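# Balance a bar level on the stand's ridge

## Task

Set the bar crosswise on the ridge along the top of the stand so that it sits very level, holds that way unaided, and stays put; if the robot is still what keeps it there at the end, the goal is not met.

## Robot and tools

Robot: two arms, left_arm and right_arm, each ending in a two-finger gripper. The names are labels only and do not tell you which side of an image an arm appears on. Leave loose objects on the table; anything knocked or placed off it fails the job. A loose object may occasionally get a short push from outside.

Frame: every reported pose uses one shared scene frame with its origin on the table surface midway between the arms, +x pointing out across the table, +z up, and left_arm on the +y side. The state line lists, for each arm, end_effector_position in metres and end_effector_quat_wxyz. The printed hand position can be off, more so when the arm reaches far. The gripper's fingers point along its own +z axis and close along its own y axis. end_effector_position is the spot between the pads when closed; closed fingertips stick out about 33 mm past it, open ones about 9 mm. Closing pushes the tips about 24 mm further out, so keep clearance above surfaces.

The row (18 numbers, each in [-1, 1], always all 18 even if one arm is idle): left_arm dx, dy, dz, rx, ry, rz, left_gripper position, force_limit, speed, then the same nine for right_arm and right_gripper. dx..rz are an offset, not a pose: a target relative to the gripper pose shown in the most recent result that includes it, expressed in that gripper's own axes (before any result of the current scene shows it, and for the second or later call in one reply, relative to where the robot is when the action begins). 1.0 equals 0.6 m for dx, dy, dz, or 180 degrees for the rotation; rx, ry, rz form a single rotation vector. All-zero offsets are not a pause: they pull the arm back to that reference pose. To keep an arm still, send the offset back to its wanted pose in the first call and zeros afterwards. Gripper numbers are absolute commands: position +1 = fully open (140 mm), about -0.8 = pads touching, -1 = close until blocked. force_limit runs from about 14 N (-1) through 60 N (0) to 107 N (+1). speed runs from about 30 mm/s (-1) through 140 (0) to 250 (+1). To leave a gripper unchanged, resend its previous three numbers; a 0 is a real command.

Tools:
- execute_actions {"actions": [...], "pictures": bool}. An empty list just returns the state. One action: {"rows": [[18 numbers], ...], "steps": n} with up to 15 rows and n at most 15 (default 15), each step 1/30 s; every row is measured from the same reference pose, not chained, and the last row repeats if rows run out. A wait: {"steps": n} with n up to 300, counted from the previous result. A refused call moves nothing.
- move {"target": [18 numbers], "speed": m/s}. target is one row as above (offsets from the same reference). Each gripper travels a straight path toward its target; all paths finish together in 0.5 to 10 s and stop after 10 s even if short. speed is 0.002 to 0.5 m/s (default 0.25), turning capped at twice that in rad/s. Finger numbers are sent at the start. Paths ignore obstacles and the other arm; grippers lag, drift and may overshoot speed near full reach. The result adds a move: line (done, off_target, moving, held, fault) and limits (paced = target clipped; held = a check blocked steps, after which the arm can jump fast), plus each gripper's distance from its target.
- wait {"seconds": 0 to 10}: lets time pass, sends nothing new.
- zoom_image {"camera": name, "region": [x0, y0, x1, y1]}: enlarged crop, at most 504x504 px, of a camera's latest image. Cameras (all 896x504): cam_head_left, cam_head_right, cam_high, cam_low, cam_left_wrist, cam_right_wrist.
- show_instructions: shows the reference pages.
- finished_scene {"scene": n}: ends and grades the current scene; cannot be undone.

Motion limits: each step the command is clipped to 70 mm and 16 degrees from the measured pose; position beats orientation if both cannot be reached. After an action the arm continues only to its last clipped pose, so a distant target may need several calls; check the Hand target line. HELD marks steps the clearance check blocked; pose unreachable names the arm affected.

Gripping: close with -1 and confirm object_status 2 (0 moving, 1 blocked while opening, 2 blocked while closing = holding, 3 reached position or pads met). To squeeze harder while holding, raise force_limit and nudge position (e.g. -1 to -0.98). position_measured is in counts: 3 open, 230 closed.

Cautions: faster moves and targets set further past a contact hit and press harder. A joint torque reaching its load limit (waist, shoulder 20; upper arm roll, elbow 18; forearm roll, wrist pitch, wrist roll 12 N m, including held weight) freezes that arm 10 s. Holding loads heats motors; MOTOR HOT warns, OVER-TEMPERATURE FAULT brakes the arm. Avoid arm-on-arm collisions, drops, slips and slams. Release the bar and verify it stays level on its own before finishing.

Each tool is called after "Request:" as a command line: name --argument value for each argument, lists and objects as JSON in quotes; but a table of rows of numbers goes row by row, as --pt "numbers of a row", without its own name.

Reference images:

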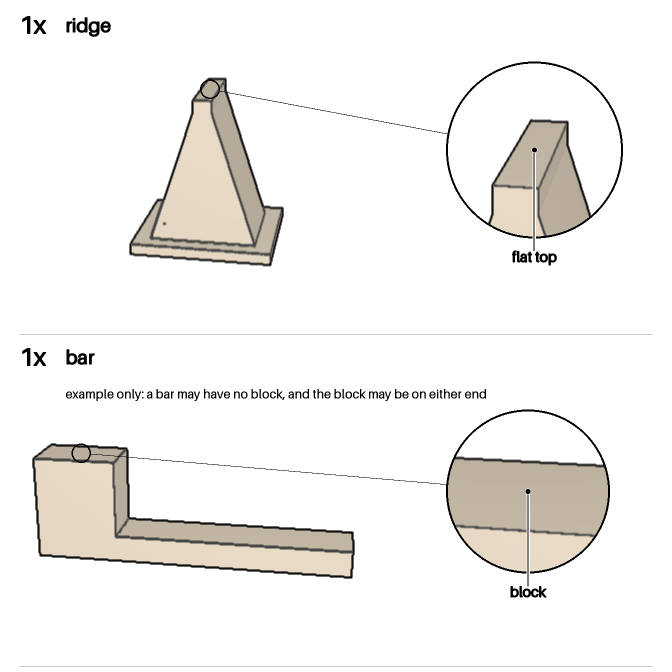

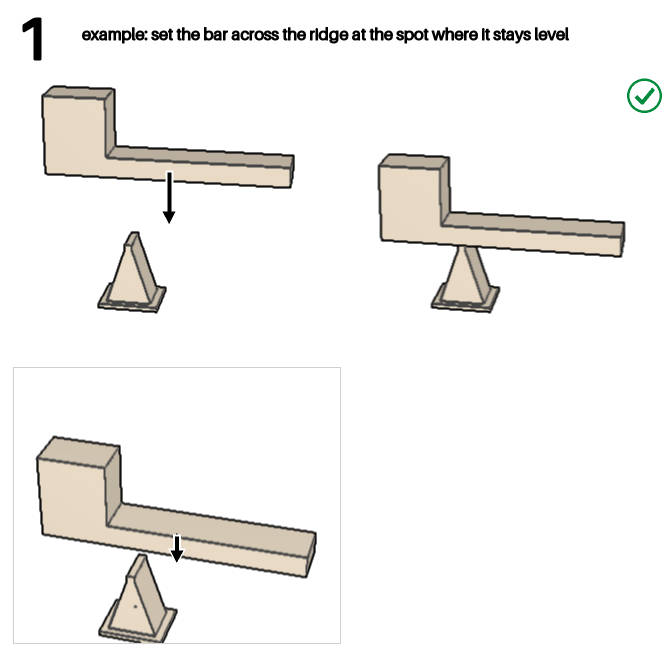

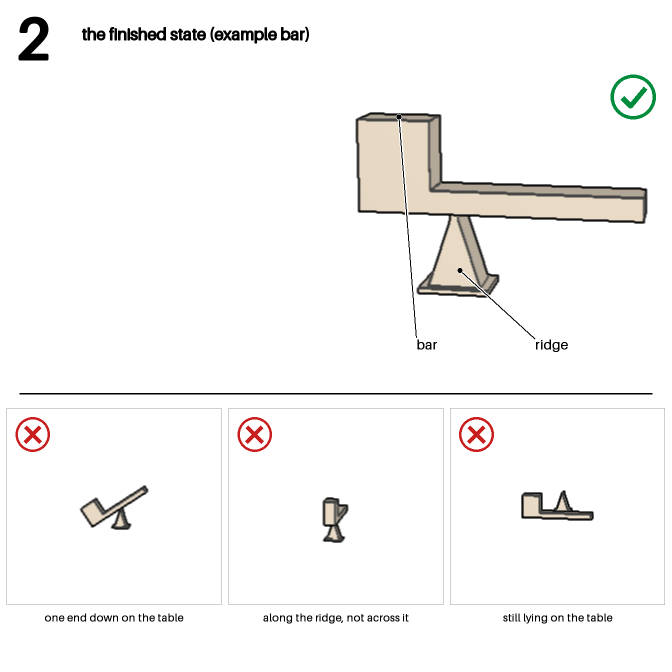

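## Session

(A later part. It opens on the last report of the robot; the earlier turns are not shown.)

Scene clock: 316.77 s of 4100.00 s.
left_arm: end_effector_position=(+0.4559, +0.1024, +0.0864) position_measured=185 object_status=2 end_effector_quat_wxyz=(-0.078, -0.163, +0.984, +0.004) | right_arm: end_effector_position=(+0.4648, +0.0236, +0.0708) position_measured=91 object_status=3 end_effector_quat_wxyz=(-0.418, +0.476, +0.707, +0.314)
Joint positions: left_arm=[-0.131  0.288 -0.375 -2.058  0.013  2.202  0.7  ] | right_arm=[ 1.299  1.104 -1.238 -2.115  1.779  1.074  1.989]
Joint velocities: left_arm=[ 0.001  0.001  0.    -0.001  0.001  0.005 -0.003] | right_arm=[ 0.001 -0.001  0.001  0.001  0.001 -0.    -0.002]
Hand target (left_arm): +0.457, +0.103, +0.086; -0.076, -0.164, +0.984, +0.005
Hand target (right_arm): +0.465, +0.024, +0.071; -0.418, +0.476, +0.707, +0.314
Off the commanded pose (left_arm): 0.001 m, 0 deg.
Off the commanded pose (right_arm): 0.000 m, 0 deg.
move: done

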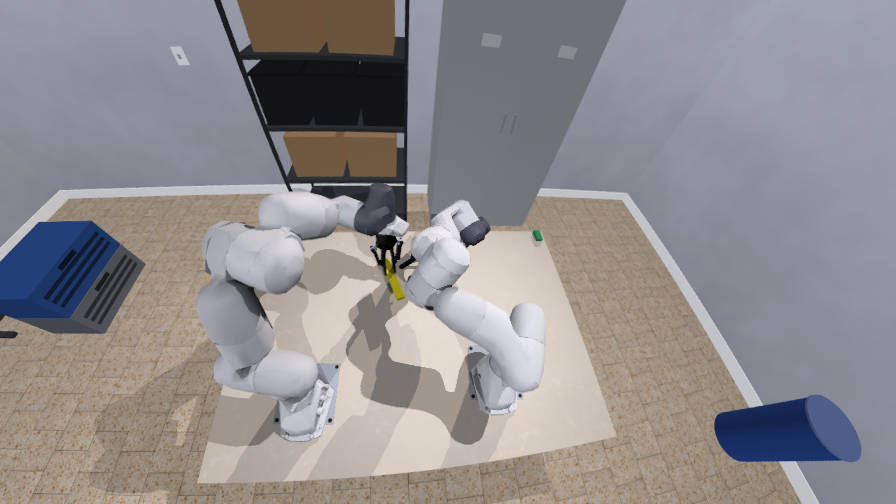

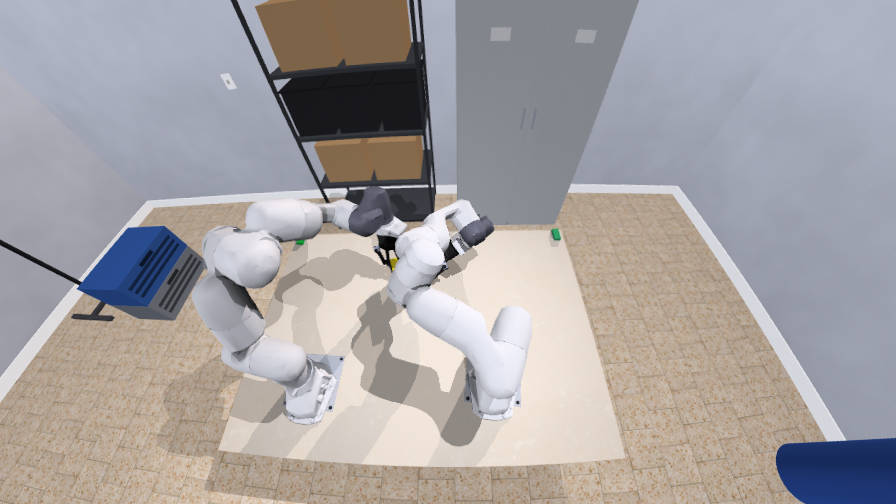

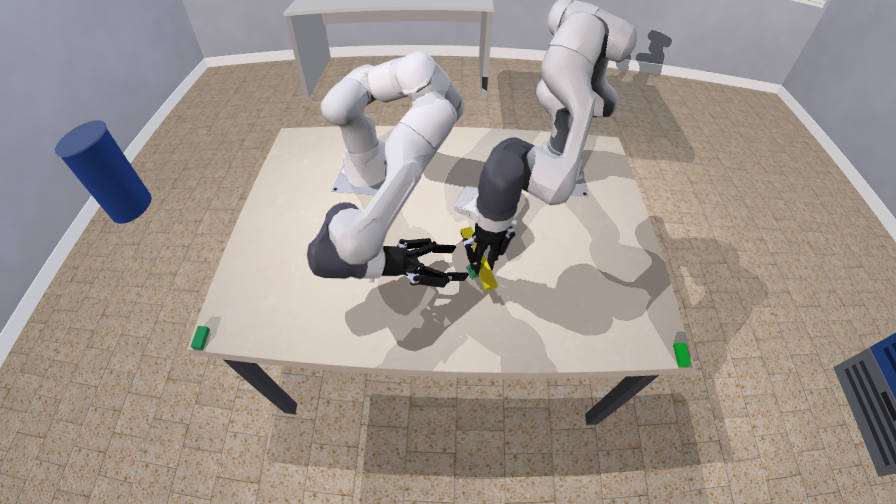

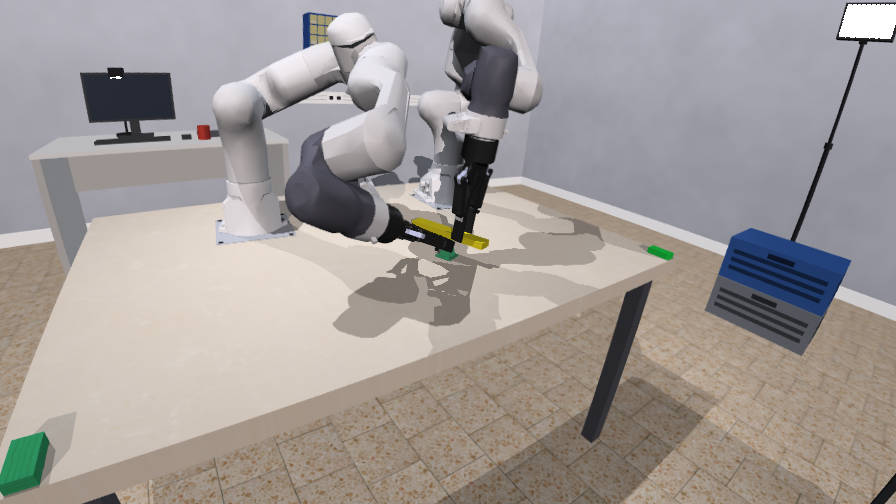

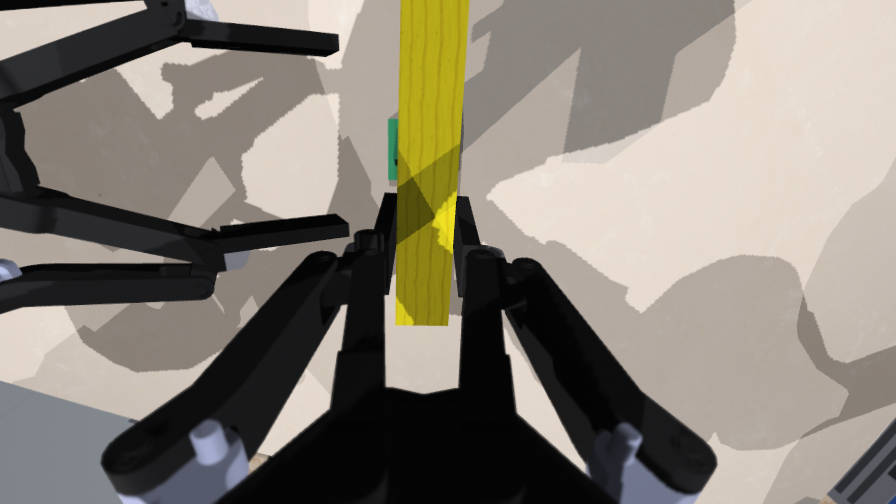

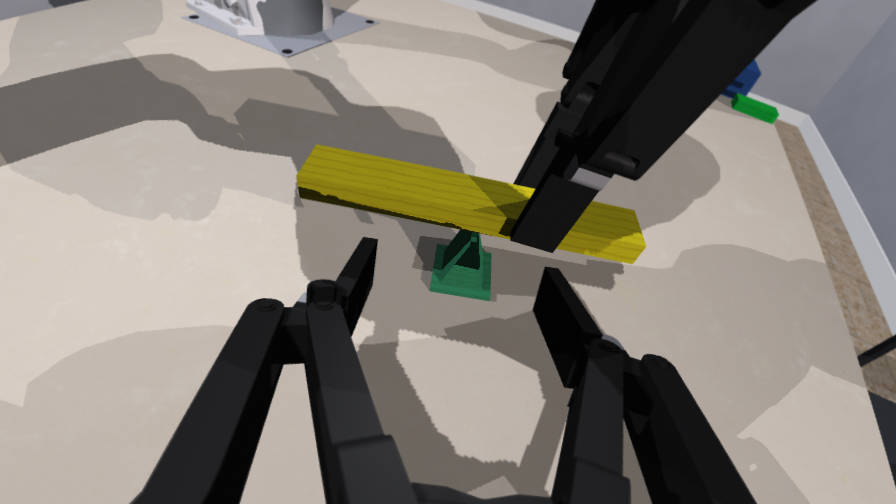

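Contact edge was row ~237; now ~232. About 3 mm more.

Request:
move --target '[-0.002,0,0.005,0,0,0,-1,0,-0.3,0,0,0,0,0,0,0.3,0,0]' --speed 0.004

Request:
execute_actions --actions '[{"rows":[[0,0,0,0,0,0,-1,0,-0.3,0,0,0,0,0,0,0.3,0,0],[0,0,0,0,0,0,-1,0,-0.3,0,0,0,0,0,0,0.3,0,0],[0,0,0,0,0,0,-1,0,-0.3,0,0,0,0,0,0,0.3,0,0],[0,0,0,0,0,0,-1,0,-0.3,0,0,0,0,0,0,0.3,0,0],[0,0,0,0,0,0,-1,0,-0.3,0,0,0,0,0,0,0.3,0,0],[0,0,0,0,0,0,-0.4,0,-0.5,0,0,0,0,0,0,0.3,0,0],[0,0,0,0,0,0,-0.4,0,-0.5,0,0,0,0,0,0,0.3,0,0],[0,0,0,0,0,0,-0.4,0,-0.5,0,0,0,0,0,0,0.3,0,0],[0,0,0,0,0,0,-0.4,0,-0.5,0,0,0,0,0,0,0.3,0,0],[0,0,0,0,0,0,-1,0,-0.3,0,0,0,0,0,0,0.3,0,0]],"steps":15}]'

Scene clock: 322.50 s of 4100.00 s.
left_arm: end_effector_position=(+0.4554, +0.1022, +0.0836) position_measured=185 object_status=2 end_effector_quat_wxyz=(-0.079, -0.163, +0.983, +0.004) | right_arm: end_effector_position=(+0.4648, +0.0236, +0.0708) position_measured=91 object_status=3 end_effector_quat_wxyz=(-0.418, +0.476, +0.707, +0.314)
Joint positions: left_arm=[-0.131  0.293 -0.374 -2.058  0.013  2.206  0.699] | right_arm=[ 1.299  1.104 -1.238 -2.115  1.779  1.074  1.989]
Joint velocities: left_arm=[-0.001 -0.002  0.002 -0.001 -0.     0.001 -0.001] | right_arm=[-0.001 -0.001 -0.    -0.     0.001  0.    -0.002]
Hand target (left_arm): +0.457, +0.103, +0.083; -0.078, -0.163, +0.984, +0.004
Hand target (right_arm): +0.465, +0.024, +0.071; -0.418, +0.476, +0.707, +0.314
Off the commanded pose (left_arm): 0.001 m, 0 deg.
Off the commanded pose (right_arm): 0.000 m, 0 deg.
After step 90, 1.73 s passed at rest.
move: done

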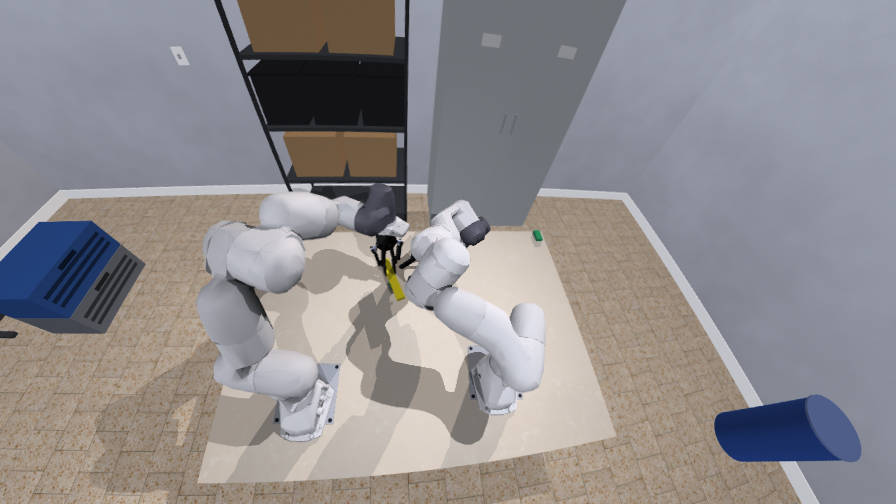

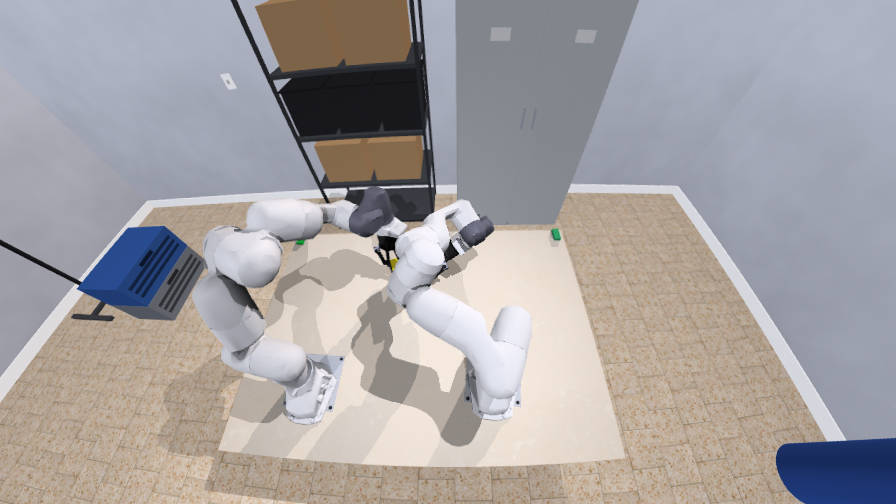

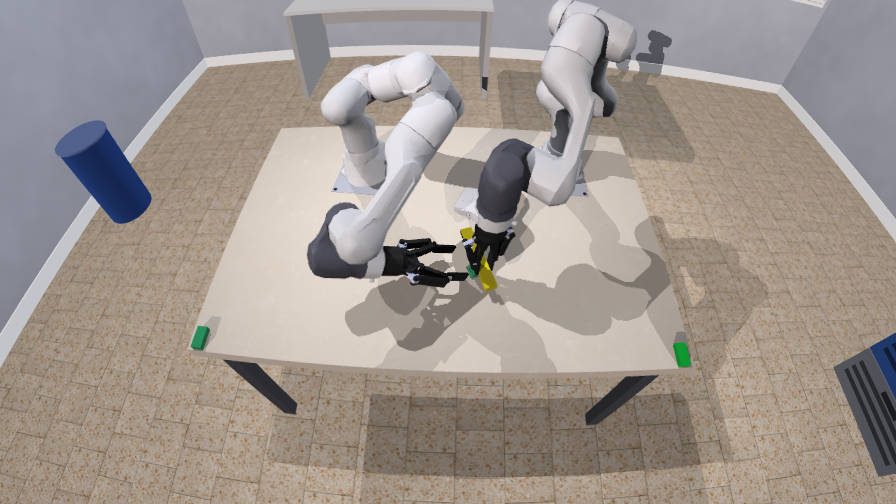

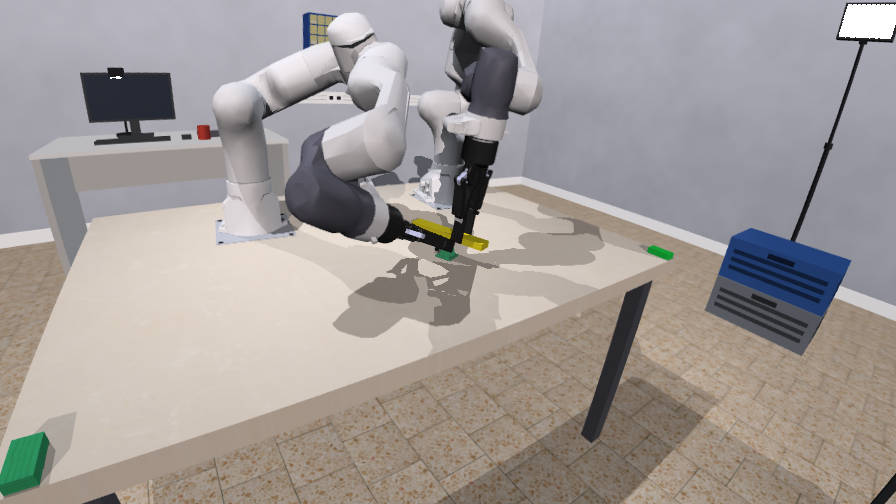

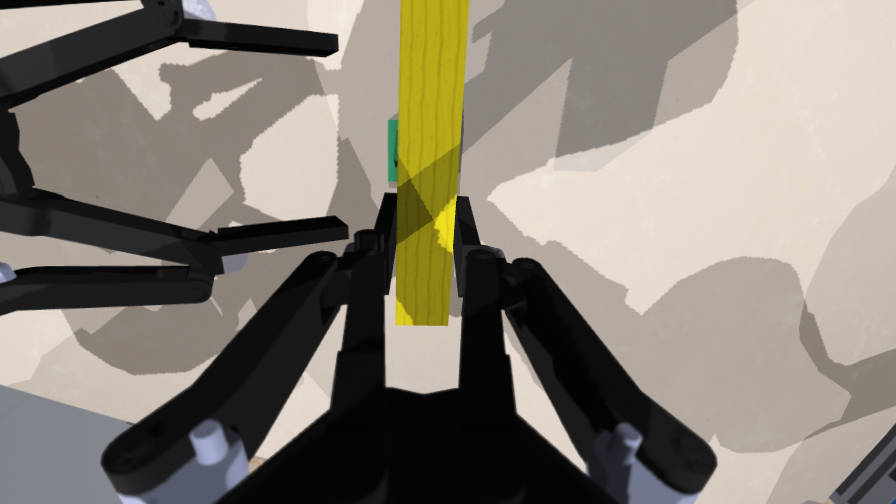

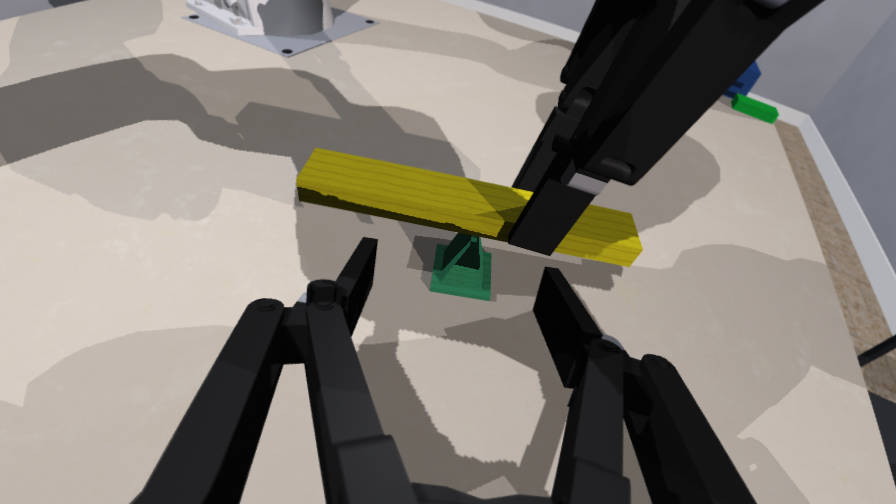

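Scene clock: 323.00 s of 4100.00 s.
left_arm: end_effector_position=(+0.4556, +0.1021, +0.0838) position_measured=185 object_status=0 end_effector_quat_wxyz=(-0.079, -0.163, +0.983, +0.004) | right_arm: end_effector_position=(+0.4648, +0.0236, +0.0708) position_measured=91 object_status=3 end_effector_quat_wxyz=(-0.418, +0.476, +0.707, +0.314)
Joint positions: left_arm=[-0.131  0.293 -0.374 -2.058  0.013  2.206  0.699] | right_arm=[ 1.299  1.104 -1.238 -2.115  1.779  1.074  1.989]
Joint velocities: left_arm=[-0.001  0.001 -0.001 -0.     0.    -0.     0.   ] | right_arm=[ 0.     0.     0.001 -0.001  0.002 -0.     0.001]
Hand target (left_arm): +0.455, +0.102, +0.084; -0.079, -0.163, +0.983, +0.004
Hand target (right_arm): +0.465, +0.024, +0.071; -0.418, +0.476, +0.707, +0.314
Off the commanded pose (left_arm): 0.000 m, 0 deg.
Off the commanded pose (right_arm): 0.000 m, 0 deg.
Steps of this call (steps 1 to 15: all 15 steps of this action). Readings (end_effector_position | what the end effector reports):
1: left_arm (+0.4554, +0.1022, +0.0836) | right_arm (+0.4648, +0.0236, +0.0708) | left_arm position_measured=185 object_status=2 | right_arm position_measured=91 object_status=3
2: left_arm (+0.4554, +0.1022, +0.0836) | right_arm (+0.4648, +0.0236, +0.0708) | left_arm position_measured=185 object_status=2 | right_arm position_measured=91 object_status=3
4: left_arm (+0.4554, +0.1022, +0.0836) | right_arm (+0.4648, +0.0236, +0.0708) | left_arm position_measured=185 object_status=2 | right_arm position_measured=91 object_status=3
8: left_arm (+0.4554, +0.1022, +0.0836) | right_arm (+0.4648, +0.0236, +0.0708) | left_arm position_measured=179 object_status=0 | right_arm position_measured=91 object_status=3
15: the state above

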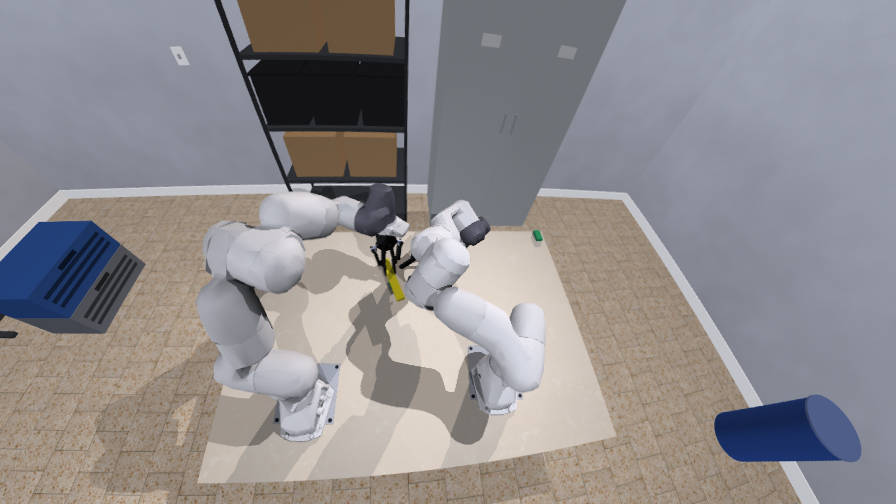

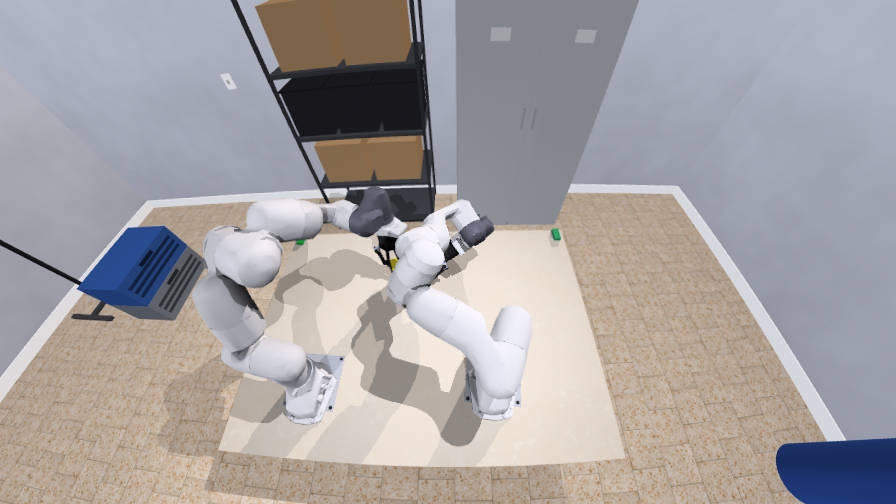

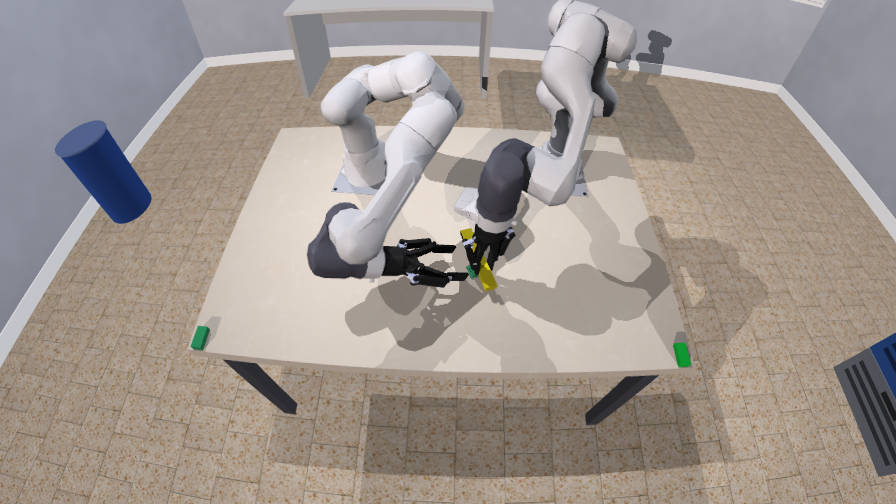

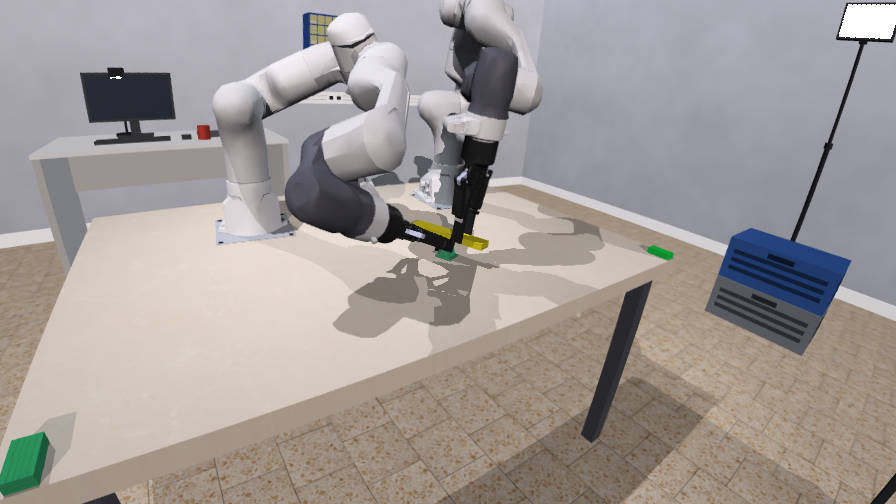

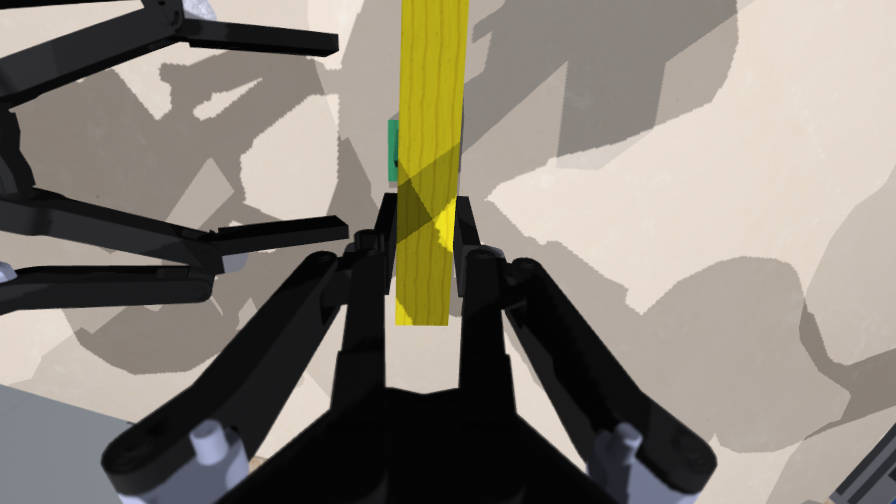

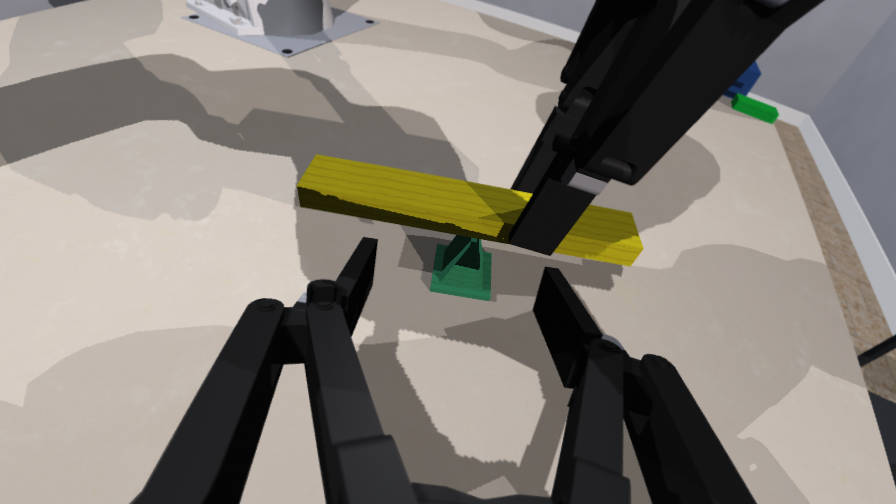

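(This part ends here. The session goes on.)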